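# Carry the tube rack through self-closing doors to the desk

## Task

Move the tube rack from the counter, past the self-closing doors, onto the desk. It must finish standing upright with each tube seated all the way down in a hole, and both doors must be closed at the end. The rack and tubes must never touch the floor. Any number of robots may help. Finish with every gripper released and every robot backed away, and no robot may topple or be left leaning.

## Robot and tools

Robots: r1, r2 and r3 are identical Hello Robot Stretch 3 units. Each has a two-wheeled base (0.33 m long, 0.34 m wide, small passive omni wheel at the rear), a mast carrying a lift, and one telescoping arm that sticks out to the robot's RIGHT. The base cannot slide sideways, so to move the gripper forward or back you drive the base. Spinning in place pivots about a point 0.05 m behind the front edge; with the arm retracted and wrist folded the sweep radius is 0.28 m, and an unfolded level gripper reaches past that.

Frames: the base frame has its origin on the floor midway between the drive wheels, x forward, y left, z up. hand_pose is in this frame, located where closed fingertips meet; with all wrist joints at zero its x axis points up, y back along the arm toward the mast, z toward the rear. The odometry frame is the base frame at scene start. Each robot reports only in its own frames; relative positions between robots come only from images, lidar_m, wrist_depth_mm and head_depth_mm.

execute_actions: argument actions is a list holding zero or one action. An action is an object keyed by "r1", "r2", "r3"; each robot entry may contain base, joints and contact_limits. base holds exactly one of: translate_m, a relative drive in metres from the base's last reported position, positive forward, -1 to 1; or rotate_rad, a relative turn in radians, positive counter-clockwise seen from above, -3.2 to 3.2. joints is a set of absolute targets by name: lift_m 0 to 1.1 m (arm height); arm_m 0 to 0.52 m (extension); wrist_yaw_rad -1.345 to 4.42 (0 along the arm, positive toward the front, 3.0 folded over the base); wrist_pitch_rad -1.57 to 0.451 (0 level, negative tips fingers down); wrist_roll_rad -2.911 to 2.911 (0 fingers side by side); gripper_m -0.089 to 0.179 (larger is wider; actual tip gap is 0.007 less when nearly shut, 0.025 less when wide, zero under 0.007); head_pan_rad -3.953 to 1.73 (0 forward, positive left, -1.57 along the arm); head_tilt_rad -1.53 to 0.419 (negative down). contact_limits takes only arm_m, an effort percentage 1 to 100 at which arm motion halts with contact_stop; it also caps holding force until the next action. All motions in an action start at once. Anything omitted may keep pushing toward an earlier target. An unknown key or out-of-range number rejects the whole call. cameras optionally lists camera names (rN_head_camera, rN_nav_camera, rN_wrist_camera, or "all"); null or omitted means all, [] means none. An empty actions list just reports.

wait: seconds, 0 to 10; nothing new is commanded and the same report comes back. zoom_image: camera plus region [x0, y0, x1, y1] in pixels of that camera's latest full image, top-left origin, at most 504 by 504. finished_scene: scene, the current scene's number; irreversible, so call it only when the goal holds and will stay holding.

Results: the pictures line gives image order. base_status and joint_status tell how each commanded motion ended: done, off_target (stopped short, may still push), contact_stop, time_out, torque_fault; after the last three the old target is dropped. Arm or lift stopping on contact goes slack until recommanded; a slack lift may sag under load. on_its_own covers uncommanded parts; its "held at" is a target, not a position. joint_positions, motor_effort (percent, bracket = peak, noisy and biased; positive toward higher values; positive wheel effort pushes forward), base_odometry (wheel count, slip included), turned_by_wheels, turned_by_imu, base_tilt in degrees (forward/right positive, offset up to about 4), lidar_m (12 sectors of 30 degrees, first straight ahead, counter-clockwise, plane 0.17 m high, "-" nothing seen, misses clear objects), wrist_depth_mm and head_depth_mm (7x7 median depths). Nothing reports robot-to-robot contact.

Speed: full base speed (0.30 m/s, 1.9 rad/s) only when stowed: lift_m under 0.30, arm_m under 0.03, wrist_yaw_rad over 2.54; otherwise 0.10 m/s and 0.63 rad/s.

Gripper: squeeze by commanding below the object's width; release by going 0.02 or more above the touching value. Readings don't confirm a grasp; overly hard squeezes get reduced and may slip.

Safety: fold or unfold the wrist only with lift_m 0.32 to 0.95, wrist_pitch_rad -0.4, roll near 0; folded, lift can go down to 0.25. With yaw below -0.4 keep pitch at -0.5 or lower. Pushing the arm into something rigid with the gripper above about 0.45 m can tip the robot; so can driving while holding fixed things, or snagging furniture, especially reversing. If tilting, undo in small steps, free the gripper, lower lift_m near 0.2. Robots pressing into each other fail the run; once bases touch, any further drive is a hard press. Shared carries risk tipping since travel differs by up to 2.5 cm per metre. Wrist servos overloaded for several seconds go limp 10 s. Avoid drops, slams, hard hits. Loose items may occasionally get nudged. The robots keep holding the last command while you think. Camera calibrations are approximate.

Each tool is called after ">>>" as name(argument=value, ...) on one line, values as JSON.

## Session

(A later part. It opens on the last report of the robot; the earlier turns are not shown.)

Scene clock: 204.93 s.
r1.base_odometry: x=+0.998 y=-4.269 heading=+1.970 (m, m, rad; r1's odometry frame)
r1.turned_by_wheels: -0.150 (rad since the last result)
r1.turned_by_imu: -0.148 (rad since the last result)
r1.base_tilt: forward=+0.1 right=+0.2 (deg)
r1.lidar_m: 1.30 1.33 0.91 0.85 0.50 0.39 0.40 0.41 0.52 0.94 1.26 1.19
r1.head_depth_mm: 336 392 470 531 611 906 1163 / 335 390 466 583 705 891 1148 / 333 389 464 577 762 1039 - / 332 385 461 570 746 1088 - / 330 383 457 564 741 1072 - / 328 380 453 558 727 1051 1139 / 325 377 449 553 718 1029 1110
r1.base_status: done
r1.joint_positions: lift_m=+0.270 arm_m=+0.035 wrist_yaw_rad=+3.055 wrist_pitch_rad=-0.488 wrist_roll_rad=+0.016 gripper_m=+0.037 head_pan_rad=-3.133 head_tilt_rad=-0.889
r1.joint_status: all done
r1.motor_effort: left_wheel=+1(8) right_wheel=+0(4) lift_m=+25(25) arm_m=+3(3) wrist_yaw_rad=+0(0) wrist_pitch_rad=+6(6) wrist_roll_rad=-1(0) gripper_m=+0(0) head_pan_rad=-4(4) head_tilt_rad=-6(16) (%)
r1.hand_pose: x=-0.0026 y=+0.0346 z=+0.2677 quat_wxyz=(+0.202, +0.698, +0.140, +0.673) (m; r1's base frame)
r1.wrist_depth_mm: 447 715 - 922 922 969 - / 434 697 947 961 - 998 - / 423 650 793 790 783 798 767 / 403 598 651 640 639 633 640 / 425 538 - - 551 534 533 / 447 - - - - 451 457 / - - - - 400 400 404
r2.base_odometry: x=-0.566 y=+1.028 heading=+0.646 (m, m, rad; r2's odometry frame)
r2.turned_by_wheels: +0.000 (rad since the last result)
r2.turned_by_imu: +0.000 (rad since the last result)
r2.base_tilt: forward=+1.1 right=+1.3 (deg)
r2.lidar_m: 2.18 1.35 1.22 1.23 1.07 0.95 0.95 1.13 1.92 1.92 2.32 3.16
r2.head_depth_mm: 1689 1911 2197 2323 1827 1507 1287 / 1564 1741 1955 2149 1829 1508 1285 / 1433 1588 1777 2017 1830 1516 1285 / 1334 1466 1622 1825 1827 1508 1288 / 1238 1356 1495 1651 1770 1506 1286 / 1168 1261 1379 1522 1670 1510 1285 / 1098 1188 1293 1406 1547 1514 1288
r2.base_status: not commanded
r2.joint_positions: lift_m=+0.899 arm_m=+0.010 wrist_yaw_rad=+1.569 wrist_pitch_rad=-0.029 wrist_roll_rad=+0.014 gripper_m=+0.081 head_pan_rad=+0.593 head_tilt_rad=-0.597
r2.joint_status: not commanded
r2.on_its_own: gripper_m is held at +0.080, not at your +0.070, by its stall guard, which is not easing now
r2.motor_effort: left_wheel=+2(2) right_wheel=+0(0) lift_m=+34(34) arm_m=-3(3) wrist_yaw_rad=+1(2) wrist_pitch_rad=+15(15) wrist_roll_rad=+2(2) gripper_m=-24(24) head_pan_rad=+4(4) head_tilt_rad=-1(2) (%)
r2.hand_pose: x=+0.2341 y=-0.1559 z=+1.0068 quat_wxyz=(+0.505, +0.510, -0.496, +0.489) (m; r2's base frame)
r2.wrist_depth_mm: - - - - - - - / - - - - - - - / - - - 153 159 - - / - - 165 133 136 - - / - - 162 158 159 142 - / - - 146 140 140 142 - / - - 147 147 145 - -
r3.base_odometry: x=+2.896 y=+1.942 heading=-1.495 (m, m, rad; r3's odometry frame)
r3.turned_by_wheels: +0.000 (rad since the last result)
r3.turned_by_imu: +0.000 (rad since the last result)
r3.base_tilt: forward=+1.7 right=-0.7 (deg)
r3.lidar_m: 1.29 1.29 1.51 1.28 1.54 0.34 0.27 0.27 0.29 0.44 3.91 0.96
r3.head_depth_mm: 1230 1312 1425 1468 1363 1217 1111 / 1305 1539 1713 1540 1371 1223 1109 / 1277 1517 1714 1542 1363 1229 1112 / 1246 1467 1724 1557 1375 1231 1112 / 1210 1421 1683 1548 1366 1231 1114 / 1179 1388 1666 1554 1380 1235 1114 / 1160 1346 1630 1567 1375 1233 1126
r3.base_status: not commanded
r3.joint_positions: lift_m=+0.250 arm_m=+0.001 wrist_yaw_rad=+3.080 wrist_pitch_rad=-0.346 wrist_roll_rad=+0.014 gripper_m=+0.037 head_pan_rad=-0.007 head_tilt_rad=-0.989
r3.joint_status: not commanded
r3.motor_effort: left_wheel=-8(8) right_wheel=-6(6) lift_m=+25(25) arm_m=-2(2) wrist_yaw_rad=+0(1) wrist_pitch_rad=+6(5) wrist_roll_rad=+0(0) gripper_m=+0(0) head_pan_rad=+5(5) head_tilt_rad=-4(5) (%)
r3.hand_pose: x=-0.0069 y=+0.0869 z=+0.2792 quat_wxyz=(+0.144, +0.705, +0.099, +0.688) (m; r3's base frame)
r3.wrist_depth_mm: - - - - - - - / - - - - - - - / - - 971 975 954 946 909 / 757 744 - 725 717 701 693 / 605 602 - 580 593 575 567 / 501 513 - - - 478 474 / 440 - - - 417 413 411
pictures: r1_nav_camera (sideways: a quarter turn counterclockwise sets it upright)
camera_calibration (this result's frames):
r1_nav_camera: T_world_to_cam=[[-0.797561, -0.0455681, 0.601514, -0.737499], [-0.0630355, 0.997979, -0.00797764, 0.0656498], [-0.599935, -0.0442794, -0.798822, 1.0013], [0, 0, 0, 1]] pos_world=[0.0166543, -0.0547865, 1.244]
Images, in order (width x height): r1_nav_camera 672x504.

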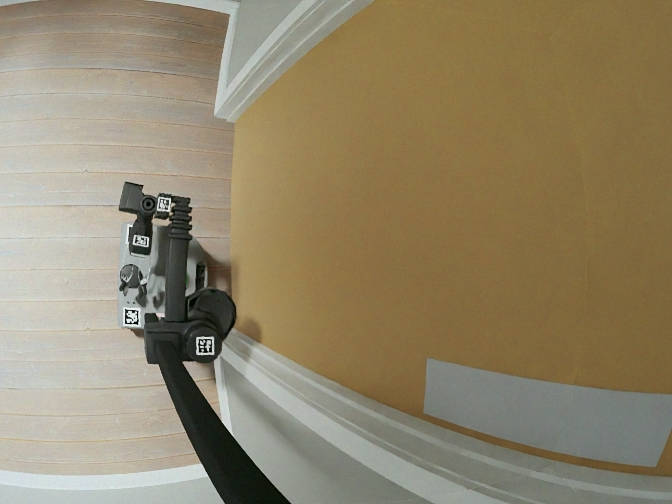

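>>> execute_actions(actions=[{"r1":{"base":{"translate_m":-0.6}}}], cameras=["r1_nav_camera"])

>>> execute_actions(actions=[{"r1":{"base":{"rotate_rad":0.45},"joints":{"arm_m":0}}}], cameras=[])

>>> execute_actions(actions=[{"r1":{"base":{"translate_m":-0.32}}}], cameras=["r1_nav_camera","r2_nav_camera"])

>>> execute_actions(actions=[{"r1":{"base":{"rotate_rad":0.48}}}], cameras=[])

>>> execute_actions(actions=[{"r1":{"base":{"translate_m":-0.26}}}], cameras=[])

>>> execute_actions(actions=[{"r1":{"base":{"rotate_rad":0.45}}}], cameras=[])

>>> execute_actions(actions=[{"r1":{"base":{"translate_m":-0.11}},"r2":{"base":{"translate_m":0.25}}}], cameras=["r1_nav_camera","r2_nav_camera"])

Scene clock: 224.27 s.
r1.base_odometry: x=+1.231 y=-4.822 heading=+1.969 (m, m, rad; r1's odometry frame)
r1.turned_by_wheels: +0.000 (rad since the last result)
r1.turned_by_imu: +0.006 (rad since the last result)
r1.base_tilt: forward=+0.2 right=+0.1 (deg)
r1.lidar_m: 1.76 0.27 0.24 0.47 1.86 1.33 0.29 0.25 0.25 0.30 0.55 1.70
r1.head_depth_mm: 2765 2622 2070 1699 1472 1285 1158 / 2747 2552 2043 1701 1455 1274 1145 / 2713 2505 2033 1691 1445 1266 - / 2674 2322 1926 1639 1430 1275 - / - 303 353 434 568 813 - / - 288 317 381 480 643 870 / - - 295 341 417 533 704
r1.base_status: done
r1.joint_positions: lift_m=+0.270 arm_m=+0.035 wrist_yaw_rad=+3.055 wrist_pitch_rad=-0.488 wrist_roll_rad=+0.016 gripper_m=+0.037 head_pan_rad=-3.134 head_tilt_rad=-0.893
r1.joint_status: not commanded
r1.motor_effort: left_wheel=-15(51) right_wheel=-8(26) lift_m=+27(27) arm_m=+3(4) wrist_yaw_rad=-1(3) wrist_pitch_rad=+6(6) wrist_roll_rad=+0(0) gripper_m=+0(0) head_pan_rad=-4(4) head_tilt_rad=-3(6) (%)
r1.hand_pose: x=-0.0026 y=+0.0345 z=+0.2676 quat_wxyz=(+0.202, +0.698, +0.140, +0.673) (m; r1's base frame)
r1.wrist_depth_mm: - - - - 461 271 267 / - - 995 942 475 298 308 / 799 791 773 786 491 326 710 / 643 643 639 630 483 376 631 / 534 570 - - 438 446 525 / 475 - - - - 460 459 / - - - - 404 402 397
r2.base_odometry: x=-0.566 y=+1.028 heading=+0.646 (m, m, rad; r2's odometry frame)
r2.turned_by_wheels: +0.000 (rad since the last result)
r2.turned_by_imu: +0.000 (rad since the last result)
r2.base_tilt: forward=+1.1 right=+1.4 (deg)
r2.lidar_m: 2.18 1.09 1.22 1.22 1.07 0.95 0.95 1.13 1.92 1.93 2.32 3.16
r2.head_depth_mm: 1647 1901 2182 2306 1829 1520 1295 / 2382 1810 1913 2148 1777 1512 1291 / 2680 2936 3008 2071 1607 1506 1287 / 2972 3273 3162 1356 1586 1512 1279 / 2699 2923 3047 2229 1735 1514 1283 / 2686 1273 1380 1515 1674 1505 1280 / 1095 1187 1287 1406 1553 1506 1287
r2.base_status: not commanded
r2.joint_positions: lift_m=+0.899 arm_m=+0.010 wrist_yaw_rad=+1.569 wrist_pitch_rad=-0.029 wrist_roll_rad=+0.014 gripper_m=+0.081 head_pan_rad=+0.593 head_tilt_rad=-0.597
r2.joint_status: not commanded
r2.on_its_own: gripper_m is held at +0.080, not at your +0.070, by its stall guard, which is not easing now
r2.motor_effort: left_wheel=+1(2) right_wheel=+0(1) lift_m=+34(34) arm_m=-4(3) wrist_yaw_rad=+1(1) wrist_pitch_rad=+15(15) wrist_roll_rad=+2(2) gripper_m=-23(23) head_pan_rad=+4(4) head_tilt_rad=-2(0) (%)
r2.hand_pose: x=+0.2341 y=-0.1559 z=+1.0068 quat_wxyz=(+0.505, +0.510, -0.496, +0.489) (m; r2's base frame)
r2.wrist_depth_mm: - - - - - - - / - - - - - - - / - - - 153 158 - - / - - 165 133 136 - - / - - 162 157 159 142 - / - - 146 140 139 141 - / - - 147 147 145 - -
r3.base_odometry: x=+2.896 y=+1.942 heading=-1.495 (m, m, rad; r3's odometry frame)
r3.turned_by_wheels: +0.000 (rad since the last result)
r3.turned_by_imu: +0.002 (rad since the last result)
r3.base_tilt: forward=+1.8 right=-0.7 (deg)
r3.lidar_m: 1.29 1.29 1.51 1.70 1.54 0.34 0.27 0.27 0.29 0.44 3.87 0.96
r3.head_depth_mm: 1226 1323 1416 1484 1354 1218 1108 / 1299 1544 1700 1545 1362 1231 1100 / 1258 1507 1719 1543 1366 1232 1114 / 1239 1471 1721 1543 1377 1226 1112 / 1214 1416 1683 1566 1369 1228 1118 / 1182 1392 1669 1552 1378 1228 1112 / 1160 1353 1638 1553 1378 1232 1113
r3.base_status: not commanded
r3.joint_positions: lift_m=+0.250 arm_m=+0.001 wrist_yaw_rad=+3.080 wrist_pitch_rad=-0.346 wrist_roll_rad=+0.014 gripper_m=+0.037 head_pan_rad=-0.007 head_tilt_rad=-0.989
r3.joint_status: not commanded
r3.motor_effort: left_wheel=-8(8) right_wheel=-6(6) lift_m=+25(25) arm_m=-2(3) wrist_yaw_rad=+0(0) wrist_pitch_rad=+6(5) wrist_roll_rad=+0(0) gripper_m=+0(1) head_pan_rad=+5(4) head_tilt_rad=-5(5) (%)
r3.hand_pose: x=-0.0069 y=+0.0869 z=+0.2792 quat_wxyz=(+0.144, +0.705, +0.099, +0.688) (m; r3's base frame)
r3.wrist_depth_mm: - - - - - - - / - - - - - - - / - - 998 980 945 935 912 / 769 746 - 720 720 708 695 / 602 600 - 590 596 566 565 / 503 508 - - - 476 469 / 444 - - - 414 412 411
pictures: r1_nav_camera (sideways: a quarter turn counterclockwise sets it upright)
camera_calibration (this result's frames):
r1_nav_camera: T_world_to_cam=[[-0.800168, -0.0451311, 0.598076, -0.733003], [-0.0624294, 0.998016, -0.00821376, 0.0659534], [-0.596518, -0.0439099, -0.801398, 1.00463], [0, 0, 0, 1]] pos_world=[0.016872, -0.0547906, 1.24404]
Images, in order (width x height): r1_nav_camera 672x504.

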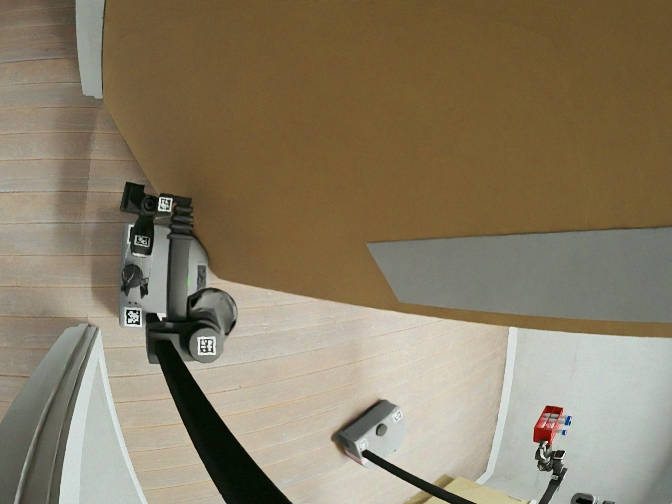

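Scene clock: 225.73 s.
r1.base_odometry: x=+1.231 y=-4.822 heading=+2.419 (m, m, rad; r1's odometry frame)
r1.turned_by_wheels: +0.450 (rad since the last result)
r1.turned_by_imu: +0.436 (rad since the last result)
r1.base_tilt: forward=+0.2 right=+0.1 (deg)
r1.lidar_m: 0.32 0.24 0.38 1.84 2.21 0.33 0.27 0.27 0.30 0.49 1.60 1.77
r1.head_depth_mm: - 304 395 1718 1461 1287 1155 / - 299 353 453 1429 1277 1143 / - 291 336 424 578 1219 - / - 286 323 403 537 766 - / - - 309 381 500 723 - / - - 301 362 468 655 956 / - - 296 345 438 602 922
r1.base_status: done
r1.joint_positions: lift_m=+0.270 arm_m=+0.000 wrist_yaw_rad=+3.055 wrist_pitch_rad=-0.488 wrist_roll_rad=+0.016 gripper_m=+0.037 head_pan_rad=-3.134 head_tilt_rad=-0.893
r1.joint_status: all done
r1.on_its_own: left_wheel is at rest, and its effort (-25) is outside its rest range (-18 to +18)
r1.motor_effort: left_wheel=-25(36) right_wheel=-4(8) lift_m=+27(27) arm_m=-2(3) wrist_yaw_rad=+1(0) wrist_pitch_rad=+6(6) wrist_roll_rad=+0(1) gripper_m=+0(1) head_pan_rad=-3(4) head_tilt_rad=-3(4) (%)
r1.hand_pose: x=-0.0026 y=+0.0689 z=+0.2676 quat_wxyz=(+0.202, +0.698, +0.140, +0.673) (m; r1's base frame)
r1.wrist_depth_mm: - - - - - 849 353 / - - - - - 741 329 / 789 800 - 798 783 604 313 / 638 636 650 628 632 525 269 / 538 538 - 547 559 469 265 / 474 - - - - 422 289 / - - - - 403 384 324
r2.base_odometry: x=-0.566 y=+1.028 heading=+0.646 (m, m, rad; r2's odometry frame)
r2.turned_by_wheels: +0.000 (rad since the last result)
r2.turned_by_imu: +0.000 (rad since the last result)
r2.base_tilt: forward=+1.1 right=+1.3 (deg)
r2.lidar_m: 2.18 1.09 1.22 1.22 1.07 0.95 0.95 1.13 1.92 1.93 2.33 3.16
r2.head_depth_mm: 1620 1864 2186 2313 1820 1516 1284 / 2403 1862 2013 2152 1777 1503 1281 / 2691 2927 2996 1615 1658 1509 1289 / 2781 3062 2859 1382 1605 1508 1283 / 3269 3492 3176 2320 1782 1510 1285 / 2678 1282 1383 1512 1688 1503 1284 / 1101 1186 1291 1398 1557 1517 1284
r2.base_status: not commanded
r2.joint_positions: lift_m=+0.899 arm_m=+0.010 wrist_yaw_rad=+1.569 wrist_pitch_rad=-0.029 wrist_roll_rad=+0.014 gripper_m=+0.081 head_pan_rad=+0.593 head_tilt_rad=-0.597
r2.joint_status: not commanded
r2.on_its_own: gripper_m is held at +0.080, not at your +0.070, by its stall guard, which is not easing now
r2.motor_effort: left_wheel=+1(2) right_wheel=+0(0) lift_m=+34(34) arm_m=-4(4) wrist_yaw_rad=+1(1) wrist_pitch_rad=+15(15) wrist_roll_rad=+2(2) gripper_m=-24(23) head_pan_rad=+4(4) head_tilt_rad=-1(1) (%)
r2.hand_pose: x=+0.2341 y=-0.1559 z=+1.0068 quat_wxyz=(+0.505, +0.510, -0.496, +0.489) (m; r2's base frame)
r2.wrist_depth_mm: - - - - - - - / - - - - - - - / - - - 153 158 - - / - - 165 133 136 - - / - - 163 158 158 142 - / - - 146 140 140 141 - / - - 147 147 146 - -
r3.base_odometry: x=+2.896 y=+1.942 heading=-1.495 (m, m, rad; r3's odometry frame)
r3.turned_by_wheels: +0.000 (rad since the last result)
r3.turned_by_imu: +0.000 (rad since the last result)
r3.base_tilt: forward=+1.7 right=-0.8 (deg)
r3.lidar_m: 1.29 1.29 1.52 1.69 1.54 0.34 0.27 0.27 0.29 0.44 3.89 0.96
r3.head_depth_mm: 1231 1324 1429 1494 1362 1223 1103 / 1292 1539 1714 1552 1366 1221 1108 / 1260 1509 1718 1531 1366 1231 1110 / 1240 1453 1712 1546 1381 1225 1110 / 1220 1430 1685 1551 1367 1231 1109 / 1186 1386 1664 1561 1367 1241 1107 / 1148 1353 1634 1552 1373 1234 1121
r3.base_status: not commanded
r3.joint_positions: lift_m=+0.250 arm_m=+0.001 wrist_yaw_rad=+3.080 wrist_pitch_rad=-0.346 wrist_roll_rad=+0.014 gripper_m=+0.037 head_pan_rad=-0.007 head_tilt_rad=-0.989
r3.joint_status: not commanded
r3.motor_effort: left_wheel=-8(8) right_wheel=-5(6) lift_m=+26(26) arm_m=-2(2) wrist_yaw_rad=+0(1) wrist_pitch_rad=+5(6) wrist_roll_rad=+0(0) gripper_m=+0(0) head_pan_rad=+4(5) head_tilt_rad=-5(5) (%)
r3.hand_pose: x=-0.0069 y=+0.0869 z=+0.2792 quat_wxyz=(+0.144, +0.705, +0.099, +0.688) (m; r3's base frame)
r3.wrist_depth_mm: - - - - - - - / - - - - - - - / - - 966 974 929 931 916 / 765 747 - 732 722 702 705 / 602 588 - 579 594 570 569 / 503 514 - - - 477 467 / 440 - - - 414 409 405
pictures: none
No camera images: the call's "cameras" was empty. Leave "cameras" out to get every camera's image.

Scene clock: 228.17 s.
r1.base_odometry: x=+1.471 y=-5.033 heading=+2.419 (m, m, rad; r1's odometry frame)
r1.turned_by_wheels: +0.000 (rad since the last result)
r1.turned_by_imu: +0.001 (rad since the last result)
r1.base_tilt: forward=+0.2 right=+0.1 (deg)
r1.lidar_m: 0.54 0.55 1.10 1.23 1.19 2.69 0.28 0.25 0.25 0.30 0.56 2.03
r1.head_depth_mm: 2323 2493 2062 1707 1476 1279 1165 / 2403 2562 2054 1710 1452 1270 1151 / 2496 2504 2030 1693 1438 1263 - / 2581 2468 1994 1668 1435 1272 - / 2669 318 365 439 574 822 - / - 287 315 380 479 645 874 / - - 294 338 416 534 728
r1.base_status: done
r1.joint_positions: lift_m=+0.270 arm_m=+0.000 wrist_yaw_rad=+3.055 wrist_pitch_rad=-0.488 wrist_roll_rad=+0.016 gripper_m=+0.037 head_pan_rad=-3.134 head_tilt_rad=-0.893
r1.joint_status: not commanded
r1.motor_effort: left_wheel=-13(31) right_wheel=-4(19) lift_m=+27(27) arm_m=-2(2) wrist_yaw_rad=-2(0) wrist_pitch_rad=+6(6) wrist_roll_rad=-1(0) gripper_m=+0(0) head_pan_rad=-4(3) head_tilt_rad=-3(3) (%)
r1.hand_pose: x=-0.0026 y=+0.0689 z=+0.2676 quat_wxyz=(+0.202, +0.698, +0.140, +0.673) (m; r1's base frame)
r1.wrist_depth_mm: - - - - - - - / - - - - - - 885 / 791 792 - 785 791 781 764 / 641 637 641 636 642 625 631 / 539 545 - 562 543 533 525 / 474 - - - - 458 457 / - - - - 404 403 401
r2.base_odometry: x=-0.566 y=+1.028 heading=+0.646 (m, m, rad; r2's odometry frame)
r2.turned_by_wheels: +0.000 (rad since the last result)
r2.turned_by_imu: +0.000 (rad since the last result)
r2.base_tilt: forward=+1.1 right=+1.3 (deg)
r2.lidar_m: 1.19 1.06 1.22 1.22 1.07 0.95 0.95 1.13 1.92 1.92 2.32 3.17
r2.head_depth_mm: 900 1383 1512 1476 1513 1433 1287 / 2390 1868 1981 1506 1469 1437 1285 / 2695 2886 2996 2331 1820 1486 1285 / 2980 3246 3161 2327 1826 1504 1280 / 3182 3490 3156 2310 1770 1513 1287 / 2689 1276 1382 1514 1678 1507 1284 / 1098 1188 1283 1409 1548 1512 1284
r2.base_status: not commanded
r2.joint_positions: lift_m=+0.899 arm_m=+0.010 wrist_yaw_rad=+1.569 wrist_pitch_rad=-0.029 wrist_roll_rad=+0.014 gripper_m=+0.081 head_pan_rad=+0.593 head_tilt_rad=-0.597
r2.joint_status: not commanded
r2.on_its_own: gripper_m is held at +0.080, not at your +0.070, by its stall guard, which is not easing now
r2.motor_effort: left_wheel=+2(1) right_wheel=+0(0) lift_m=+34(34) arm_m=-3(4) wrist_yaw_rad=+1(1) wrist_pitch_rad=+15(15) wrist_roll_rad=+2(2) gripper_m=-24(23) head_pan_rad=+5(4) head_tilt_rad=-2(1) (%)
r2.hand_pose: x=+0.2341 y=-0.1559 z=+1.0068 quat_wxyz=(+0.505, +0.510, -0.496, +0.489) (m; r2's base frame)
r2.wrist_depth_mm: - - - - - - - / - - - - - - - / - - - 153 159 - - / - - 166 134 136 - - / - - 163 158 159 142 - / - - 146 140 140 142 - / - - 147 147 145 - -
r3.base_odometry: x=+2.896 y=+1.942 heading=-1.495 (m, m, rad; r3's odometry frame)
r3.turned_by_wheels: +0.000 (rad since the last result)
r3.turned_by_imu: +0.000 (rad since the last result)
r3.base_tilt: forward=+1.8 right=-0.8 (deg)
r3.lidar_m: 1.29 1.29 1.51 1.70 1.55 0.34 0.27 0.27 0.29 0.44 3.89 0.96
r3.head_depth_mm: 1226 1320 1421 1480 1358 1223 1103 / 1301 1537 1701 1539 1369 1226 1107 / 1278 1504 1719 1532 1375 1224 1109 / 1234 1468 1728 1548 1378 1224 1115 / 1210 1433 1667 1561 1369 1227 1117 / 1179 1389 1656 1560 1371 1234 1119 / 1149 1354 1623 1552 1388 1228 1116
r3.base_status: not commanded
r3.joint_positions: lift_m=+0.250 arm_m=+0.001 wrist_yaw_rad=+3.080 wrist_pitch_rad=-0.346 wrist_roll_rad=+0.014 gripper_m=+0.037 head_pan_rad=-0.007 head_tilt_rad=-0.989
r3.joint_status: not commanded
r3.motor_effort: left_wheel=-8(8) right_wheel=-5(6) lift_m=+26(26) arm_m=-2(2) wrist_yaw_rad=+0(0) wrist_pitch_rad=+5(5) wrist_roll_rad=+0(0) gripper_m=+0(0) head_pan_rad=+4(5) head_tilt_rad=-5(6) (%)
r3.hand_pose: x=-0.0069 y=+0.0869 z=+0.2792 quat_wxyz=(+0.144, +0.705, +0.099, +0.688) (m; r3's base frame)
r3.wrist_depth_mm: - - - - - - - / - - - - - - - / - - - 954 920 935 909 / 771 748 - 720 717 709 703 / 599 597 - 579 602 573 558 / 496 509 - - - 479 474 / 441 - - - 413 410 408
pictures: r1_nav_camera (sideways: a quarter turn counterclockwise sets it upright), r2_nav_camera (sideways: a quarter turn counterclockwise sets it upright)
camera_calibration (this result's frames):
r1_nav_camera: T_world_to_cam=[[-0.800168, -0.0451311, 0.598076, -0.733003], [-0.0624294, 0.998016, -0.00821377, 0.0659534], [-0.596518, -0.0439099, -0.801398, 1.00463], [0, 0, 0, 1]] pos_world=[0.016872, -0.0547906, 1.24404]
r2_nav_camera: T_world_to_cam=[[0.460792, 0.317698, 0.828697, -1.03734], [0.541046, -0.840719, 0.021462, 0.0180123], [0.70352, 0.438474, -0.559286, 0.684827], [0, 0, 0, 1]] pos_world=[-0.0135381, 0.0444253, 1.24227]
Images, in order (width x height): r1_nav_camera 672x504, r2_nav_camera 672x504.

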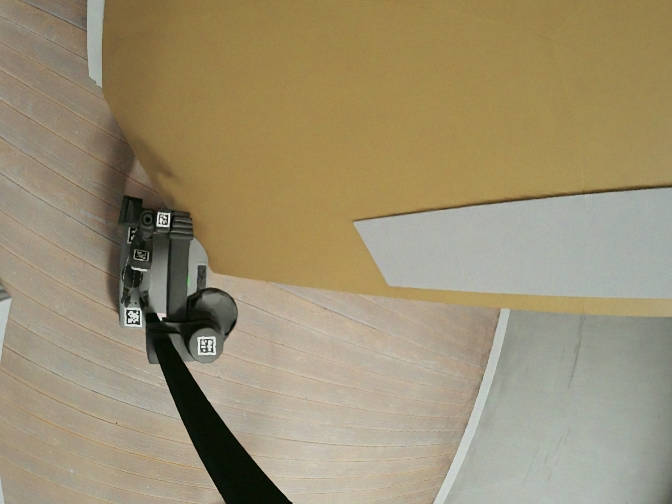

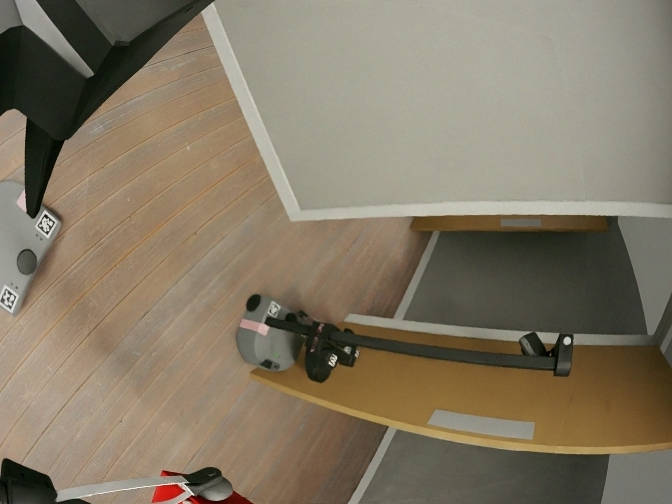

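Scene clock: 229.53 s.
r1.base_odometry: x=+1.471 y=-5.033 heading=+2.899 (m, m, rad; r1's odometry frame)
r1.turned_by_wheels: +0.480 (rad since the last result)
r1.turned_by_imu: +0.468 (rad since the last result)
r1.base_tilt: forward=+0.2 right=+0.1 (deg)
r1.lidar_m: 0.54 0.99 1.24 1.19 2.69 0.32 0.27 0.27 0.31 0.53 2.02 0.55
r1.head_depth_mm: - 298 1966 1705 1486 1273 1159 / - 294 342 471 1457 1278 1150 / - 290 329 414 563 1223 - / - - 316 395 527 752 - / - - 308 380 496 720 - / - - 301 362 468 662 983 / - - 297 348 444 614 962
r1.base_status: done
r1.joint_positions: lift_m=+0.270 arm_m=+0.000 wrist_yaw_rad=+3.055 wrist_pitch_rad=-0.488 wrist_roll_rad=+0.016 gripper_m=+0.037 head_pan_rad=-3.134 head_tilt_rad=-0.893
r1.joint_status: not commanded
r1.on_its_own: left_wheel is at rest, and its effort (-19) is outside its rest range (-18 to +18)
r1.motor_effort: left_wheel=-19(29) right_wheel=-3(6) lift_m=+27(27) arm_m=-2(2) wrist_yaw_rad=+0(1) wrist_pitch_rad=+6(6) wrist_roll_rad=-1(1) gripper_m=+0(0) head_pan_rad=-3(4) head_tilt_rad=-3(3) (%)
r1.hand_pose: x=-0.0026 y=+0.0689 z=+0.2676 quat_wxyz=(+0.202, +0.698, +0.140, +0.673) (m; r1's base frame)
r1.wrist_depth_mm: - - - - - - - / - - - - - - - / 789 801 - 779 781 782 780 / 636 637 630 633 630 635 637 / 534 543 - 549 540 531 523 / 474 - - - - 455 451 / - - - - 402 403 402
r2.base_odometry: x=-0.566 y=+1.028 heading=+0.646 (m, m, rad; r2's odometry frame)
r2.turned_by_wheels: +0.000 (rad since the last result)
r2.turned_by_imu: +0.000 (rad since the last result)
r2.base_tilt: forward=+1.1 right=+1.3 (deg)
r2.lidar_m: 1.08 1.08 1.22 1.22 1.07 0.95 0.95 1.13 1.92 1.92 2.33 3.16
r2.head_depth_mm: 1433 1506 1445 1244 1505 1465 1289 / 2385 1872 1969 1848 1471 1468 1280 / 2683 2941 2995 2308 1765 1509 1284 / 2971 3260 3156 2327 1835 1514 1287 / 3217 3490 3141 2307 1782 1513 1285 / 2685 1279 1377 1516 1671 1508 1284 / 1098 1183 1291 1408 1543 1513 1288
r2.base_status: not commanded
r2.joint_positions: lift_m=+0.899 arm_m=+0.010 wrist_yaw_rad=+1.569 wrist_pitch_rad=-0.029 wrist_roll_rad=+0.014 gripper_m=+0.081 head_pan_rad=+0.593 head_tilt_rad=-0.597
r2.joint_status: not commanded
r2.on_its_own: gripper_m is held at +0.080, not at your +0.070, by its stall guard, which is not easing now
r2.motor_effort: left_wheel=+2(2) right_wheel=+0(0) lift_m=+34(34) arm_m=-4(3) wrist_yaw_rad=+1(2) wrist_pitch_rad=+15(16) wrist_roll_rad=+2(2) gripper_m=-24(23) head_pan_rad=+5(5) head_tilt_rad=-2(2) (%)
r2.hand_pose: x=+0.2341 y=-0.1559 z=+1.0068 quat_wxyz=(+0.505, +0.510, -0.496, +0.489) (m; r2's base frame)
r2.wrist_depth_mm: - - - - - - - / - - - - - - - / - - - 153 159 - - / - - 165 133 136 - - / - - 163 158 158 142 - / - - 146 140 140 141 - / - - 147 147 145 - -
r3.base_odometry: x=+2.896 y=+1.942 heading=-1.495 (m, m, rad; r3's odometry frame)
r3.turned_by_wheels: +0.000 (rad since the last result)
r3.turned_by_imu: +0.000 (rad since the last result)
r3.base_tilt: forward=+1.7 right=-0.9 (deg)
r3.lidar_m: 1.29 1.29 1.52 1.70 1.54 0.34 0.27 0.27 0.29 0.44 3.90 0.97
r3.head_depth_mm: 1231 1325 1430 1483 1367 1228 1104 / 1299 1538 1707 1534 1354 1230 1114 / 1267 1505 1705 1535 1360 1231 1111 / 1243 1466 1716 1549 1372 1225 1112 / 1202 1437 1684 1559 1365 1232 1116 / 1181 1384 1656 1547 1382 1238 1115 / 1154 1355 1613 1558 1386 1234 1114
r3.base_status: not commanded
r3.joint_positions: lift_m=+0.250 arm_m=+0.001 wrist_yaw_rad=+3.080 wrist_pitch_rad=-0.346 wrist_roll_rad=+0.014 gripper_m=+0.037 head_pan_rad=-0.007 head_tilt_rad=-0.989
r3.joint_status: not commanded
r3.motor_effort: left_wheel=-8(8) right_wheel=-6(6) lift_m=+26(26) arm_m=-2(2) wrist_yaw_rad=+0(0) wrist_pitch_rad=+5(5) wrist_roll_rad=+0(0) gripper_m=+0(0) head_pan_rad=+5(6) head_tilt_rad=-5(4) (%)
r3.hand_pose: x=-0.0069 y=+0.0869 z=+0.2792 quat_wxyz=(+0.144, +0.705, +0.099, +0.688) (m; r3's base frame)
r3.wrist_depth_mm: - - - - - - - / - - - - - - - / - - 970 951 937 924 921 / 759 746 - 726 711 701 697 / 612 593 - 583 594 572 563 / 506 519 - - - 479 474 / 443 - - - 415 412 411
pictures: none
No camera images: the call's "cameras" was empty. Leave "cameras" out to get every camera's image.

Scene clock: 231.87 s.
r1.base_odometry: x=+1.723 y=-5.096 heading=+2.898 (m, m, rad; r1's odometry frame)
r1.turned_by_wheels: +0.000 (rad since the last result)
r1.turned_by_imu: +0.001 (rad since the last result)
r1.base_tilt: forward=+0.1 right=+0.2 (deg)
r1.lidar_m: 0.79 1.37 1.25 2.47 2.51 2.52 0.28 0.26 0.26 0.34 0.83 2.08
r1.head_depth_mm: 2493 2574 2066 1711 1464 1286 1157 / 2731 2550 2034 1698 1457 1278 1144 / 2749 2536 2037 1676 1441 1276 - / 2580 2249 1884 1631 1402 1277 - / - 291 332 410 536 770 - / - - 308 369 469 640 884 / - - 293 338 418 546 769
r1.base_status: done
r1.joint_positions: lift_m=+0.270 arm_m=+0.000 wrist_yaw_rad=+3.055 wrist_pitch_rad=-0.488 wrist_roll_rad=+0.016 gripper_m=+0.037 head_pan_rad=-3.134 head_tilt_rad=-0.893
r1.joint_status: not commanded
r1.motor_effort: left_wheel=-10(24) right_wheel=-3(16) lift_m=+27(27) arm_m=-2(2) wrist_yaw_rad=-1(1) wrist_pitch_rad=+6(6) wrist_roll_rad=+0(1) gripper_m=-1(1) head_pan_rad=-4(4) head_tilt_rad=-3(4) (%)
r1.hand_pose: x=-0.0026 y=+0.0689 z=+0.2676 quat_wxyz=(+0.202, +0.698, +0.140, +0.673) (m; r1's base frame)
r1.wrist_depth_mm: - - - - - - - / - - - - - - - / 798 789 - 782 762 788 794 / 633 632 641 629 642 623 629 / 545 533 - 546 547 526 524 / 476 - - - - 458 462 / - - - - 396 400 399
r2.base_odometry: x=-0.566 y=+1.028 heading=+0.646 (m, m, rad; r2's odometry frame)
r2.turned_by_wheels: +0.000 (rad since the last result)
r2.turned_by_imu: +0.000 (rad since the last result)
r2.base_tilt: forward=+1.1 right=+1.3 (deg)
r2.lidar_m: 1.17 1.35 1.22 1.22 1.07 0.95 0.95 1.13 1.92 1.93 2.32 3.17
r2.head_depth_mm: 1526 1630 1739 1866 1679 1474 1285 / 2395 1862 2000 2103 1831 1511 1284 / 2688 2886 3031 2314 1823 1516 1287 / 2997 3269 3192 2301 1828 1507 1286 / 3267 3464 3187 2312 1779 1510 1285 / 2683 1278 1376 1515 1672 1502 1282 / 1103 1191 1281 1414 1555 1512 1293
r2.base_status: not commanded
r2.joint_positions: lift_m=+0.899 arm_m=+0.010 wrist_yaw_rad=+1.569 wrist_pitch_rad=-0.029 wrist_roll_rad=+0.014 gripper_m=+0.081 head_pan_rad=+0.593 head_tilt_rad=-0.597
r2.joint_status: not commanded
r2.on_its_own: gripper_m is held at +0.080, not at your +0.070, by its stall guard, which is not easing now
r2.motor_effort: left_wheel=+2(2) right_wheel=+0(0) lift_m=+34(34) arm_m=-4(3) wrist_yaw_rad=+1(1) wrist_pitch_rad=+15(15) wrist_roll_rad=+2(2) gripper_m=-23(24) head_pan_rad=+4(5) head_tilt_rad=-2(1) (%)
r2.hand_pose: x=+0.2341 y=-0.1559 z=+1.0068 quat_wxyz=(+0.505, +0.510, -0.496, +0.489) (m; r2's base frame)
r2.wrist_depth_mm: - - - - - - - / - - - - - - - / - - - 153 159 - - / - - 165 133 136 - - / - - 162 158 158 142 - / - - 146 140 139 141 - / - - 147 147 146 - -
r3.base_odometry: x=+2.896 y=+1.942 heading=-1.495 (m, m, rad; r3's odometry frame)
r3.turned_by_wheels: +0.000 (rad since the last result)
r3.turned_by_imu: +0.000 (rad since the last result)
r3.base_tilt: forward=+1.7 right=-0.8 (deg)
r3.lidar_m: 1.29 1.29 1.52 1.70 1.54 0.34 0.27 0.27 0.29 0.44 3.91 0.96
r3.head_depth_mm: 1224 1324 1428 1488 1358 1223 1107 / 1294 1525 1712 1544 1367 1226 1102 / 1265 1498 1737 1546 1374 1229 1110 / 1243 1458 1712 1553 1374 1223 1107 / 1216 1418 1672 1551 1378 1229 1112 / 1189 1386 1657 1560 1387 1230 1116 / 1159 1340 1625 1570 1386 1233 1118
r3.base_status: not commanded
r3.joint_positions: lift_m=+0.250 arm_m=+0.001 wrist_yaw_rad=+3.080 wrist_pitch_rad=-0.346 wrist_roll_rad=+0.014 gripper_m=+0.037 head_pan_rad=-0.007 head_tilt_rad=-0.989
r3.joint_status: not commanded
r3.motor_effort: left_wheel=-8(8) right_wheel=-6(6) lift_m=+26(26) arm_m=-2(2) wrist_yaw_rad=+0(0) wrist_pitch_rad=+5(6) wrist_roll_rad=+0(0) gripper_m=+0(0) head_pan_rad=+3(4) head_tilt_rad=-4(4) (%)
r3.hand_pose: x=-0.0069 y=+0.0869 z=+0.2792 quat_wxyz=(+0.144, +0.705, +0.099, +0.688) (m; r3's base frame)
r3.wrist_depth_mm: - - - - - - - / - - - - - - - / - - 972 965 945 929 896 / 766 748 - 726 719 704 706 / 606 594 - 579 593 574 560 / 500 509 - - - 481 471 / 436 - - - 413 412 410
pictures: none
No camera images: the call's "cameras" was empty. Leave "cameras" out to get every camera's image.

Scene clock: 233.20 s.
r1.base_odometry: x=+1.723 y=-5.096 heading=-2.935 (m, m, rad; r1's odometry frame)
r1.turned_by_wheels: +0.450 (rad since the last result)
r1.turned_by_imu: +0.441 (rad since the last result)
r1.base_tilt: forward=+0.2 right=+0.2 (deg)
r1.lidar_m: 1.19 1.25 1.26 2.52 2.52 0.31 0.27 0.28 0.33 0.62 2.39 0.79
r1.head_depth_mm: - 290 336 1673 1461 1282 1161 / - 288 325 409 1396 1271 1155 / - - 318 398 534 1058 - / - - 312 388 513 721 - / - - 306 376 494 716 - / - - 302 366 476 678 1015 / - - 298 356 458 646 1035
r1.base_status: done
r1.joint_positions: lift_m=+0.270 arm_m=+0.000 wrist_yaw_rad=+3.055 wrist_pitch_rad=-0.488 wrist_roll_rad=+0.016 gripper_m=+0.037 head_pan_rad=-3.134 head_tilt_rad=-0.893
r1.joint_status: not commanded
r1.motor_effort: left_wheel=-15(26) right_wheel=-2(4) lift_m=+27(27) arm_m=-1(2) wrist_yaw_rad=+0(0) wrist_pitch_rad=+6(6) wrist_roll_rad=+0(0) gripper_m=+0(1) head_pan_rad=-4(4) head_tilt_rad=-3(3) (%)
r1.hand_pose: x=-0.0026 y=+0.0689 z=+0.2676 quat_wxyz=(+0.202, +0.698, +0.140, +0.673) (m; r1's base frame)
r1.wrist_depth_mm: - - - - - - - / - - - - - - 997 / 792 784 - 769 780 788 782 / 639 646 625 634 641 636 636 / 536 547 - 556 544 530 518 / 472 - - - - 454 449 / - - - - 400 401 400
r2.base_odometry: x=-0.566 y=+1.028 heading=+0.646 (m, m, rad; r2's odometry frame)
r2.turned_by_wheels: +0.000 (rad since the last result)
r2.turned_by_imu: +0.000 (rad since the last result)
r2.base_tilt: forward=+1.1 right=+1.3 (deg)
r2.lidar_m: 1.23 1.35 1.22 1.22 1.07 0.95 0.95 1.13 1.92 1.93 2.33 3.14
r2.head_depth_mm: 1530 1633 1745 1815 1659 1520 1282 / 2403 1876 1990 2093 1830 1509 1286 / 2676 2917 3019 2319 1825 1507 1287 / 2979 3291 3154 2307 1827 1511 1291 / 3211 3546 3152 2312 1774 1515 1285 / 2720 1278 1377 1519 1681 1508 1287 / 1101 1189 1289 1404 1553 1505 1275
r2.base_status: not commanded
r2.joint_positions: lift_m=+0.899 arm_m=+0.010 wrist_yaw_rad=+1.569 wrist_pitch_rad=-0.029 wrist_roll_rad=+0.014 gripper_m=+0.081 head_pan_rad=+0.593 head_tilt_rad=-0.597
r2.joint_status: not commanded
r2.on_its_own: gripper_m is held at +0.080, not at your +0.070, by its stall guard, which is not easing now
r2.motor_effort: left_wheel=+1(2) right_wheel=+0(0) lift_m=+34(34) arm_m=-3(4) wrist_yaw_rad=+0(1) wrist_pitch_rad=+15(15) wrist_roll_rad=+2(2) gripper_m=-23(24) head_pan_rad=+4(4) head_tilt_rad=-1(0) (%)
r2.hand_pose: x=+0.2341 y=-0.1559 z=+1.0068 quat_wxyz=(+0.505, +0.510, -0.496, +0.489) (m; r2's base frame)
r2.wrist_depth_mm: - - - - - - - / - - - - - - - / - - - 152 159 - - / - - 164 133 136 - - / - - 163 158 158 143 - / - - 146 140 139 142 - / - - 147 147 145 - -
r3.base_odometry: x=+2.896 y=+1.942 heading=-1.495 (m, m, rad; r3's odometry frame)
r3.turned_by_wheels: +0.000 (rad since the last result)
r3.turned_by_imu: +0.000 (rad since the last result)
r3.base_tilt: forward=+1.8 right=-0.8 (deg)
r3.lidar_m: 1.29 1.29 1.51 1.69 1.54 0.34 0.27 0.27 0.29 0.44 3.89 0.96
r3.head_depth_mm: 1236 1317 1439 1486 1367 1222 1111 / 1297 1527 1712 1540 1353 1227 1112 / 1268 1496 1708 1542 1357 1229 1108 / 1233 1469 1718 1539 1369 1228 1116 / 1212 1422 1691 1553 1374 1227 1121 / 1178 1392 1673 1552 1370 1242 1117 / 1152 1351 1630 1557 1394 1229 1110
r3.base_status: not commanded
r3.joint_positions: lift_m=+0.250 arm_m=+0.001 wrist_yaw_rad=+3.080 wrist_pitch_rad=-0.346 wrist_roll_rad=+0.014 gripper_m=+0.037 head_pan_rad=-0.007 head_tilt_rad=-0.989
r3.joint_status: not commanded
r3.motor_effort: left_wheel=-8(8) right_wheel=-7(5) lift_m=+26(26) arm_m=-2(2) wrist_yaw_rad=+0(0) wrist_pitch_rad=+5(5) wrist_roll_rad=+0(0) gripper_m=+0(0) head_pan_rad=+5(4) head_tilt_rad=-4(5) (%)
r3.hand_pose: x=-0.0069 y=+0.0869 z=+0.2792 quat_wxyz=(+0.144, +0.705, +0.099, +0.688) (m; r3's base frame)
r3.wrist_depth_mm: - - - - - - - / - - - - - - - / - - 966 974 955 927 914 / 766 746 - 724 714 707 702 / 614 597 - 579 599 572 567 / 503 514 - - - 480 477 / 444 - - - 415 413 408
pictures: none
No camera images: the call's "cameras" was empty. Leave "cameras" out to get every camera's image.

Scene clock: 236.93 s.
r1.base_odometry: x=+1.831 y=-5.073 heading=-2.935 (m, m, rad; r1's odometry frame)
r1.turned_by_wheels: +0.000 (rad since the last result)
r1.turned_by_imu: +0.001 (rad since the last result)
r1.base_tilt: forward=+0.2 right=+0.1 (deg)
r1.lidar_m: 1.25 1.08 2.47 2.49 2.48 0.33 0.27 0.27 0.30 0.48 2.32 0.89
r1.head_depth_mm: - 325 2060 1715 1472 1280 1161 / - 299 359 1626 1458 1265 1151 / - 292 339 429 596 1246 - / - - 323 403 539 772 - / - - 309 382 499 725 - / - - 301 363 466 652 946 / - - 294 344 436 598 913
r1.base_status: done
r1.joint_positions: lift_m=+0.270 arm_m=+0.000 wrist_yaw_rad=+3.055 wrist_pitch_rad=-0.488 wrist_roll_rad=+0.016 gripper_m=+0.037 head_pan_rad=-3.134 head_tilt_rad=-0.893
r1.joint_status: not commanded
r1.motor_effort: left_wheel=-7(23) right_wheel=-3(14) lift_m=+27(27) arm_m=-2(2) wrist_yaw_rad=-1(0) wrist_pitch_rad=+6(6) wrist_roll_rad=-1(1) gripper_m=+0(0) head_pan_rad=-4(3) head_tilt_rad=-3(3) (%)
r1.hand_pose: x=-0.0026 y=+0.0689 z=+0.2676 quat_wxyz=(+0.202, +0.698, +0.140, +0.673) (m; r1's base frame)
r1.wrist_depth_mm: - - - - - - 957 / - - - - 1000 - 895 / 791 804 - 784 770 782 782 / 634 624 636 633 634 619 628 / 535 542 - 553 537 530 527 / 473 - - - - 453 455 / - - - - 400 404 402
r2.base_odometry: x=-0.366 y=+1.179 heading=+0.646 (m, m, rad; r2's odometry frame)
r2.turned_by_wheels: +0.000 (rad since the last result)
r2.turned_by_imu: +0.001 (rad since the last result)
r2.base_tilt: forward=+1.1 right=+1.3 (deg)
r2.lidar_m: 1.06 1.53 1.14 1.14 1.34 1.18 1.19 1.41 2.00 2.01 2.43 2.94
r2.head_depth_mm: 1303 1403 1511 1613 1512 1434 1288 / 1430 1530 1657 1807 1812 1505 1287 / 2386 2587 2720 2156 1824 1502 1285 / 2661 2918 3007 2318 1819 1502 1284 / 2994 3363 3153 2315 1830 1510 1288 / 2628 2855 3040 2326 1821 1516 1282 / 2755 2976 2891 1326 1443 1506 1283
r2.base_status: done
r2.joint_positions: lift_m=+0.899 arm_m=+0.010 wrist_yaw_rad=+1.569 wrist_pitch_rad=-0.029 wrist_roll_rad=+0.014 gripper_m=+0.081 head_pan_rad=+0.593 head_tilt_rad=-0.597
r2.joint_status: not commanded
r2.on_its_own: gripper_m is held at +0.080, not at your +0.070, by its stall guard, which is not easing now
r2.motor_effort: left_wheel=+2(5) right_wheel=+0(3) lift_m=+34(34) arm_m=-4(4) wrist_yaw_rad=+1(1) wrist_pitch_rad=+15(15) wrist_roll_rad=+2(2) gripper_m=-24(23) head_pan_rad=+5(4) head_tilt_rad=-2(2) (%)
r2.hand_pose: x=+0.2341 y=-0.1559 z=+1.0068 quat_wxyz=(+0.505, +0.510, -0.496, +0.489) (m; r2's base frame)
r2.wrist_depth_mm: - - - - - - - / - - - - - - - / - - - 153 158 - - / - - 165 132 136 - - / - - 162 157 159 142 - / - - 146 140 140 141 - / - - 147 147 145 - -
r3.base_odometry: x=+2.896 y=+1.942 heading=-1.495 (m, m, rad; r3's odometry frame)
r3.turned_by_wheels: +0.000 (rad since the last result)
r3.turned_by_imu: +0.001 (rad since the last result)
r3.base_tilt: forward=+1.7 right=-0.8 (deg)
r3.lidar_m: 1.29 1.29 1.52 1.69 1.54 0.34 0.27 0.27 0.29 0.44 3.89 0.96
r3.head_depth_mm: 1233 1314 1429 1483 1353 1224 1107 / 1295 1538 1705 1551 1369 1229 1109 / 1262 1508 1720 1569 1371 1223 1105 / 1236 1465 1707 1546 1365 1231 1113 / 1215 1414 1675 1548 1367 1226 1110 / 1185 1379 1668 1562 1374 1241 1115 / 1161 1347 1624 1558 1383 1232 1117
r3.base_status: not commanded
r3.joint_positions: lift_m=+0.250 arm_m=+0.001 wrist_yaw_rad=+3.080 wrist_pitch_rad=-0.346 wrist_roll_rad=+0.014 gripper_m=+0.037 head_pan_rad=-0.007 head_tilt_rad=-0.989
r3.joint_status: not commanded
r3.motor_effort: left_wheel=-8(8) right_wheel=-5(5) lift_m=+26(25) arm_m=-2(2) wrist_yaw_rad=+0(0) wrist_pitch_rad=+5(6) wrist_roll_rad=+0(0) gripper_m=+0(0) head_pan_rad=+5(4) head_tilt_rad=-4(4) (%)
r3.hand_pose: x=-0.0069 y=+0.0869 z=+0.2792 quat_wxyz=(+0.144, +0.705, +0.099, +0.688) (m; r3's base frame)
r3.wrist_depth_mm: - - - - - - - / - - - - - - - / - - 976 966 954 942 917 / 767 752 - 717 719 710 689 / 598 604 - 580 593 573 561 / 503 510 - - - 480 471 / 439 - - - 414 412 410
pictures: r1_nav_camera (sideways: a quarter turn counterclockwise sets it upright), r2_nav_camera (sideways: a quarter turn counterclockwise sets it upright)
camera_calibration (this result's frames):
r1_nav_camera: T_world_to_cam=[[-0.800168, -0.0451309, 0.598076, -0.733003], [-0.0624291, 0.998016, -0.00821375, 0.0659534], [-0.596518, -0.0439097, -0.801397, 1.00463], [0, 0, 0, 1]] pos_world=[0.0168719, -0.0547906, 1.24404]
r2_nav_camera: T_world_to_cam=[[0.46079, 0.317702, 0.828697, -1.03734], [0.541052, -0.840715, 0.021462, 0.0180123], [0.703517, 0.438479, -0.559286, 0.684827], [0, 0, 0, 1]] pos_world=[-0.0135384, 0.0444251, 1.24227]
Images, in order (width x height): r1_nav_camera 672x504, r2_nav_camera 672x504.

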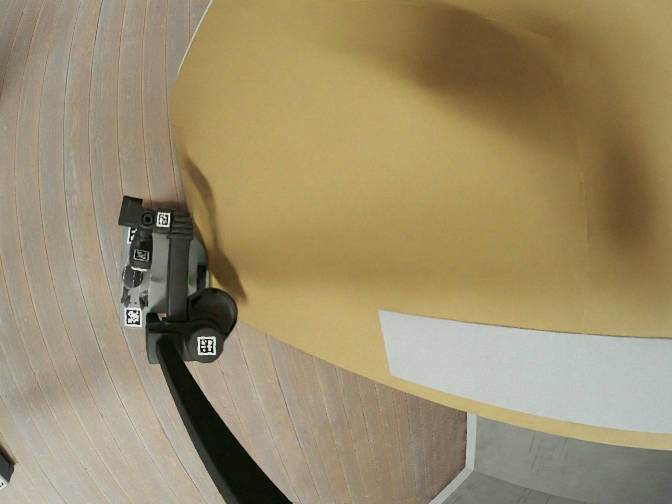

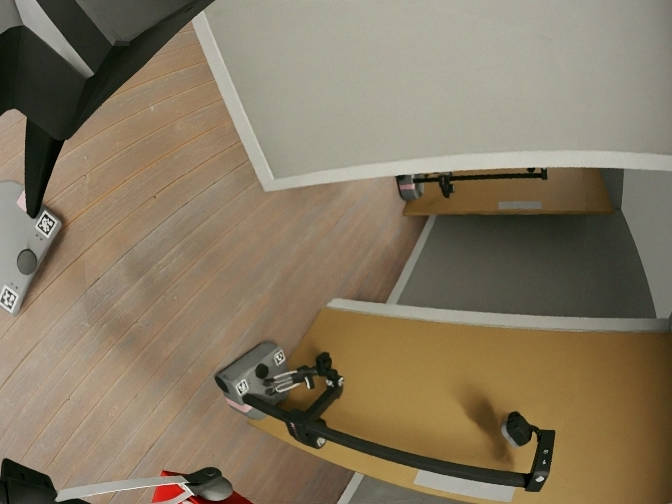

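>>> execute_actions(actions=[{"r1":{"base":{"translate_m":-0.03},"joints":{"head_pan_rad":-0.4}},"r2":{"base":{"rotate_rad":0.5},"joints":{"head_pan_rad":0.3,"head_tilt_rad":-1.0}}}], cameras=[])

>>> execute_actions(actions=[{"r2":{"base":{"translate_m":1.0}}}], cameras=["r1_nav_camera","r2_nav_camera"])

Scene clock: 246.83 s.
r1.base_odometry: x=+1.860 y=-5.067 heading=-2.935 (m, m, rad; r1's odometry frame)
r1.turned_by_wheels: +0.000 (rad since the last result)
r1.turned_by_imu: +0.001 (rad since the last result)
r1.base_tilt: forward=+0.2 right=+0.2 (deg)
r1.lidar_m: 1.27 1.10 2.51 2.48 2.48 0.34 0.27 0.27 0.29 0.45 2.21 0.91
r1.head_depth_mm: 1944 2342 2060 1722 1463 1278 1137 / 853 2119 2038 1696 1459 1275 1134 / 803 927 1114 1580 1456 1267 1127 / 903 1026 1199 1456 1435 1253 1115 / 1025 1198 1449 1613 1418 1240 1113 / 1185 1426 1764 1642 1406 1238 1109 / 1404 1753 1932 1623 1395 1225 1096
r1.base_status: done
r1.joint_positions: lift_m=+0.270 arm_m=+0.000 wrist_yaw_rad=+3.055 wrist_pitch_rad=-0.488 wrist_roll_rad=+0.016 gripper_m=+0.037 head_pan_rad=-0.407 head_tilt_rad=-0.893
r1.joint_status: all done
r1.motor_effort: left_wheel=-9(19) right_wheel=-3(11) lift_m=+27(27) arm_m=-2(2) wrist_yaw_rad=+0(1) wrist_pitch_rad=+6(6) wrist_roll_rad=-1(1) gripper_m=-1(0) head_pan_rad=+4(52) head_tilt_rad=-4(3) (%)
r1.hand_pose: x=-0.0026 y=+0.0689 z=+0.2676 quat_wxyz=(+0.202, +0.698, +0.140, +0.673) (m; r1's base frame)
r1.wrist_depth_mm: - - - - - - 935 / - - - - - - 887 / 782 790 - 795 778 791 777 / 639 634 638 641 636 633 623 / 534 550 - 553 549 534 532 / 477 - - - - 455 459 / - - - - 397 398 397
r2.base_odometry: x=-0.366 y=+1.179 heading=+1.146 (m, m, rad; r2's odometry frame)
r2.turned_by_wheels: +0.500 (rad since the last result)
r2.turned_by_imu: +0.505 (rad since the last result)
r2.base_tilt: forward=+1.1 right=+1.3 (deg)
r2.lidar_m: 1.53 1.14 1.14 1.35 1.19 1.19 1.40 2.00 2.01 2.40 2.94 1.09
r2.head_depth_mm: 2412 1952 1759 1549 1374 1239 1134 / 2404 2025 1739 1539 1369 1241 1134 / 2387 2028 1751 1537 1358 1236 1132 / 2387 2011 1748 1528 1372 1237 1126 / 2263 1405 1640 1531 1363 1233 1120 / 1109 1290 1526 1518 1359 1232 1124 / 1064 1228 1435 1520 1358 1229 1122
r2.base_status: done
r2.joint_positions: lift_m=+0.899 arm_m=+0.010 wrist_yaw_rad=+1.569 wrist_pitch_rad=-0.029 wrist_roll_rad=+0.014 gripper_m=+0.081 head_pan_rad=+0.307 head_tilt_rad=-0.988
r2.joint_status: all done
r2.on_its_own: gripper_m is held at +0.080, not at your +0.070, by its stall guard, which is not easing now
r2.motor_effort: left_wheel=-1(5) right_wheel=+2(6) lift_m=+34(34) arm_m=-3(3) wrist_yaw_rad=+2(0) wrist_pitch_rad=+15(15) wrist_roll_rad=+2(2) gripper_m=-24(24) head_pan_rad=-4(33) head_tilt_rad=-6(30) (%)
r2.hand_pose: x=+0.2341 y=-0.1559 z=+1.0068 quat_wxyz=(+0.505, +0.510, -0.496, +0.489) (m; r2's base frame)
r2.wrist_depth_mm: 835 917 - - - 940 - / 856 993 - - - 942 - / 872 - - 151 159 983 - / 900 - 163 133 137 - - / 927 - 162 158 159 142 - / 921 - 146 140 139 141 - / 926 - 147 147 145 - -
r3.base_odometry: x=+2.896 y=+1.942 heading=-1.495 (m, m, rad; r3's odometry frame)
r3.turned_by_wheels: +0.000 (rad since the last result)
r3.turned_by_imu: +0.001 (rad since the last result)
r3.base_tilt: forward=+1.7 right=-0.8 (deg)
r3.lidar_m: 1.29 1.29 1.52 1.70 1.54 0.34 0.27 0.27 0.29 0.44 3.88 0.97
r3.head_depth_mm: 1225 1320 1435 1490 1358 1222 1107 / 1293 1534 1695 1537 1355 1216 1105 / 1265 1504 1719 1540 1374 1228 1113 / 1234 1460 1703 1550 1375 1232 1112 / 1212 1414 1680 1564 1369 1231 1121 / 1181 1390 1663 1555 1378 1236 1120 / 1163 1345 1622 1553 1372 1231 1121
r3.base_status: not commanded
r3.joint_positions: lift_m=+0.250 arm_m=+0.001 wrist_yaw_rad=+3.080 wrist_pitch_rad=-0.346 wrist_roll_rad=+0.014 gripper_m=+0.037 head_pan_rad=-0.007 head_tilt_rad=-0.989
r3.joint_status: not commanded
r3.motor_effort: left_wheel=-8(8) right_wheel=-5(6) lift_m=+25(26) arm_m=-2(2) wrist_yaw_rad=+0(1) wrist_pitch_rad=+5(5) wrist_roll_rad=+0(0) gripper_m=+0(0) head_pan_rad=+4(5) head_tilt_rad=-4(5) (%)
r3.hand_pose: x=-0.0069 y=+0.0869 z=+0.2792 quat_wxyz=(+0.144, +0.705, +0.099, +0.688) (m; r3's base frame)
r3.wrist_depth_mm: - - - - - - - / - - - - - - - / - - 995 945 950 932 928 / 762 745 - 737 705 704 693 / 596 593 - 582 600 565 562 / 499 512 - - - 480 470 / 440 - - - 413 410 408
pictures: none
No camera images: the call's "cameras" was empty. Leave "cameras" out to get every camera's image.

Scene clock: 258.13 s.
r1.base_odometry: x=+1.860 y=-5.067 heading=-2.935 (m, m, rad; r1's odometry frame)
r1.turned_by_wheels: +0.000 (rad since the last result)
r1.turned_by_imu: +0.003 (rad since the last result)
r1.base_tilt: forward=+0.2 right=+0.1 (deg)
r1.lidar_m: 0.59 2.25 2.51 2.48 2.47 0.34 0.27 0.27 0.29 0.45 2.21 0.44
r1.head_depth_mm: 1937 2346 1951 1615 1467 1283 1136 / 858 2107 2028 1590 1457 1272 1131 / 799 914 321 360 1446 1258 1126 / 899 1022 360 389 1444 1232 1114 / 526 1131 354 912 1195 1087 1087 / 450 536 307 310 1407 1085 1084 / 391 299 305 322 1395 1188 1093
r1.base_status: not commanded
r1.joint_positions: lift_m=+0.270 arm_m=+0.000 wrist_yaw_rad=+3.055 wrist_pitch_rad=-0.488 wrist_roll_rad=+0.016 gripper_m=+0.037 head_pan_rad=-0.407 head_tilt_rad=-0.893
r1.joint_status: not commanded
r1.motor_effort: left_wheel=-9(9) right_wheel=-3(3) lift_m=+27(27) arm_m=-2(2) wrist_yaw_rad=-1(0) wrist_pitch_rad=+6(6) wrist_roll_rad=-1(0) gripper_m=+0(0) head_pan_rad=+4(3) head_tilt_rad=-4(3) (%)
r1.hand_pose: x=-0.0026 y=+0.0689 z=+0.2676 quat_wxyz=(+0.202, +0.698, +0.140, +0.673) (m; r1's base frame)
r1.wrist_depth_mm: - - - - - - - / - - - - 992 - - / 782 799 - 782 774 792 774 / 639 634 634 641 628 643 634 / 532 539 - 546 547 526 535 / 479 - - - - 457 455 / - - - - 399 400 405
r2.base_odometry: x=+0.046 y=+2.090 heading=+1.146 (m, m, rad; r2's odometry frame)
r2.turned_by_wheels: +0.000 (rad since the last result)
r2.turned_by_imu: +0.004 (rad since the last result)
r2.base_tilt: forward=+1.1 right=+1.3 (deg)
r2.lidar_m: 0.75 1.96 0.45 0.45 0.88 1.87 2.22 2.75 2.75 0.43 0.62 0.61
r2.head_depth_mm: 1697 1864 1754 1124 1226 1244 1130 / 1945 1985 1755 1541 1375 1240 1128 / 2229 2026 1741 1542 1373 1234 1127 / 2392 2026 1736 1530 1366 1231 1129 / 2020 2022 1743 1520 1363 1238 1122 / 2014 1995 1726 1528 1361 1228 1123 / 2316 1994 1730 1520 1358 1233 1121
r2.base_status: done
r2.joint_positions: lift_m=+0.899 arm_m=+0.010 wrist_yaw_rad=+1.569 wrist_pitch_rad=-0.029 wrist_roll_rad=+0.014 gripper_m=+0.081 head_pan_rad=+0.307 head_tilt_rad=-0.988
r2.joint_status: not commanded
r2.on_its_own: gripper_m is held at +0.080, not at your +0.070, by its stall guard, which is not easing now
r2.motor_effort: left_wheel=-1(2) right_wheel=+2(5) lift_m=+34(34) arm_m=-3(3) wrist_yaw_rad=+2(1) wrist_pitch_rad=+15(15) wrist_roll_rad=+2(2) gripper_m=-23(24) head_pan_rad=-5(5) head_tilt_rad=-6(6) (%)
r2.hand_pose: x=+0.2341 y=-0.1559 z=+1.0068 quat_wxyz=(+0.505, +0.510, -0.496, +0.489) (m; r2's base frame)
r2.wrist_depth_mm: - - - 661 468 384 327 / - - - 553 461 386 332 / - - - 152 158 391 338 / - - 164 133 136 399 347 / - - 163 156 159 142 354 / - - 146 140 139 141 353 / - - 146 147 145 414 381
r3.base_odometry: x=+2.896 y=+1.942 heading=-1.495 (m, m, rad; r3's odometry frame)
r3.turned_by_wheels: +0.000 (rad since the last result)
r3.turned_by_imu: +0.002 (rad since the last result)
r3.base_tilt: forward=+1.7 right=-0.9 (deg)
r3.lidar_m: 1.29 1.29 1.52 1.70 1.53 0.34 0.27 0.27 0.29 0.44 3.88 0.97
r3.head_depth_mm: 1225 1323 1414 1482 1360 1217 1110 / 1303 1524 1715 1538 1362 1221 1109 / 1271 1507 1726 1553 1374 1230 1108 / 1239 1467 1697 1545 1366 1222 1111 / 1219 1423 1695 1538 1375 1231 1122 / 1185 1393 1659 1574 1381 1231 1107 / 1150 1352 1633 1568 1376 1233 1118
r3.base_status: not commanded
r3.joint_positions: lift_m=+0.250 arm_m=+0.001 wrist_yaw_rad=+3.080 wrist_pitch_rad=-0.346 wrist_roll_rad=+0.014 gripper_m=+0.037 head_pan_rad=-0.007 head_tilt_rad=-0.989
r3.joint_status: not commanded
r3.motor_effort: left_wheel=-8(8) right_wheel=-6(6) lift_m=+25(26) arm_m=-2(2) wrist_yaw_rad=+0(1) wrist_pitch_rad=+5(5) wrist_roll_rad=+0(0) gripper_m=+0(0) head_pan_rad=+5(4) head_tilt_rad=-4(5) (%)
r3.hand_pose: x=-0.0069 y=+0.0869 z=+0.2792 quat_wxyz=(+0.144, +0.705, +0.099, +0.688) (m; r3's base frame)
r3.wrist_depth_mm: - - - - - - - / - - - - - - - / - - 983 974 959 937 924 / 759 744 - 729 715 721 699 / 604 600 - 580 596 572 561 / 500 512 - - - 482 473 / 442 - - - 416 409 409
pictures: r1_nav_camera (sideways: a quarter turn counterclockwise sets it upright), r2_nav_camera (sideways: a quarter turn counterclockwise sets it upright)
camera_calibration (this result's frames):
r1_nav_camera: T_world_to_cam=[[0.750495, -0.281168, 0.598081, -0.742469], [-0.345072, -0.93854, -0.00821337, 0.067677], [0.563633, -0.200217, -0.801393, 0.997547], [0, 0, 0, 1]] pos_world=[0.018323, 0.0544852, 1.24404]
r2_nav_camera: T_world_to_cam=[[0.792546, 0.257691, 0.55269, -0.679675], [0.291475, -0.956173, 0.0278456, 0.0112368], [0.535643, 0.139027, -0.832921, 1.04174], [0, 0, 0, 1]] pos_world=[-0.0225999, 0.0410617, 1.24302]
Images, in order (width x height): r1_nav_camera 672x504, r2_nav_camera 672x504.

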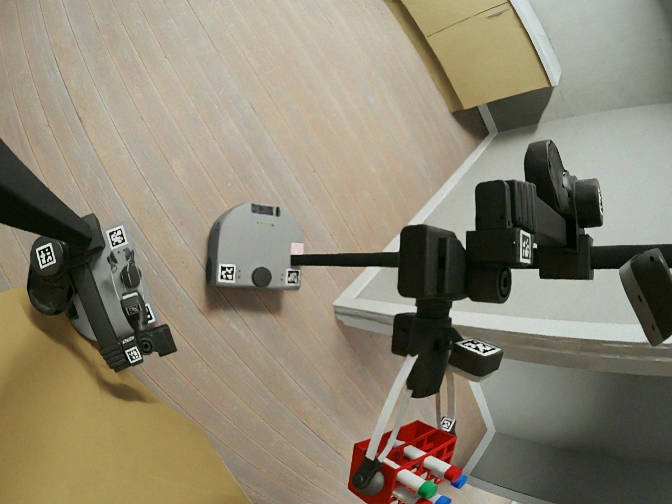

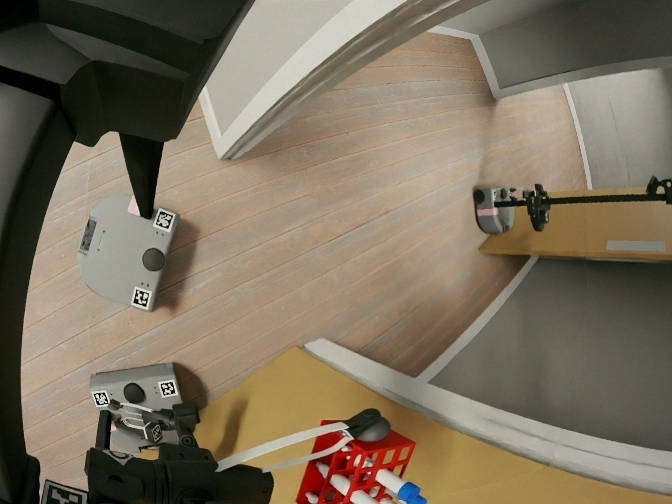

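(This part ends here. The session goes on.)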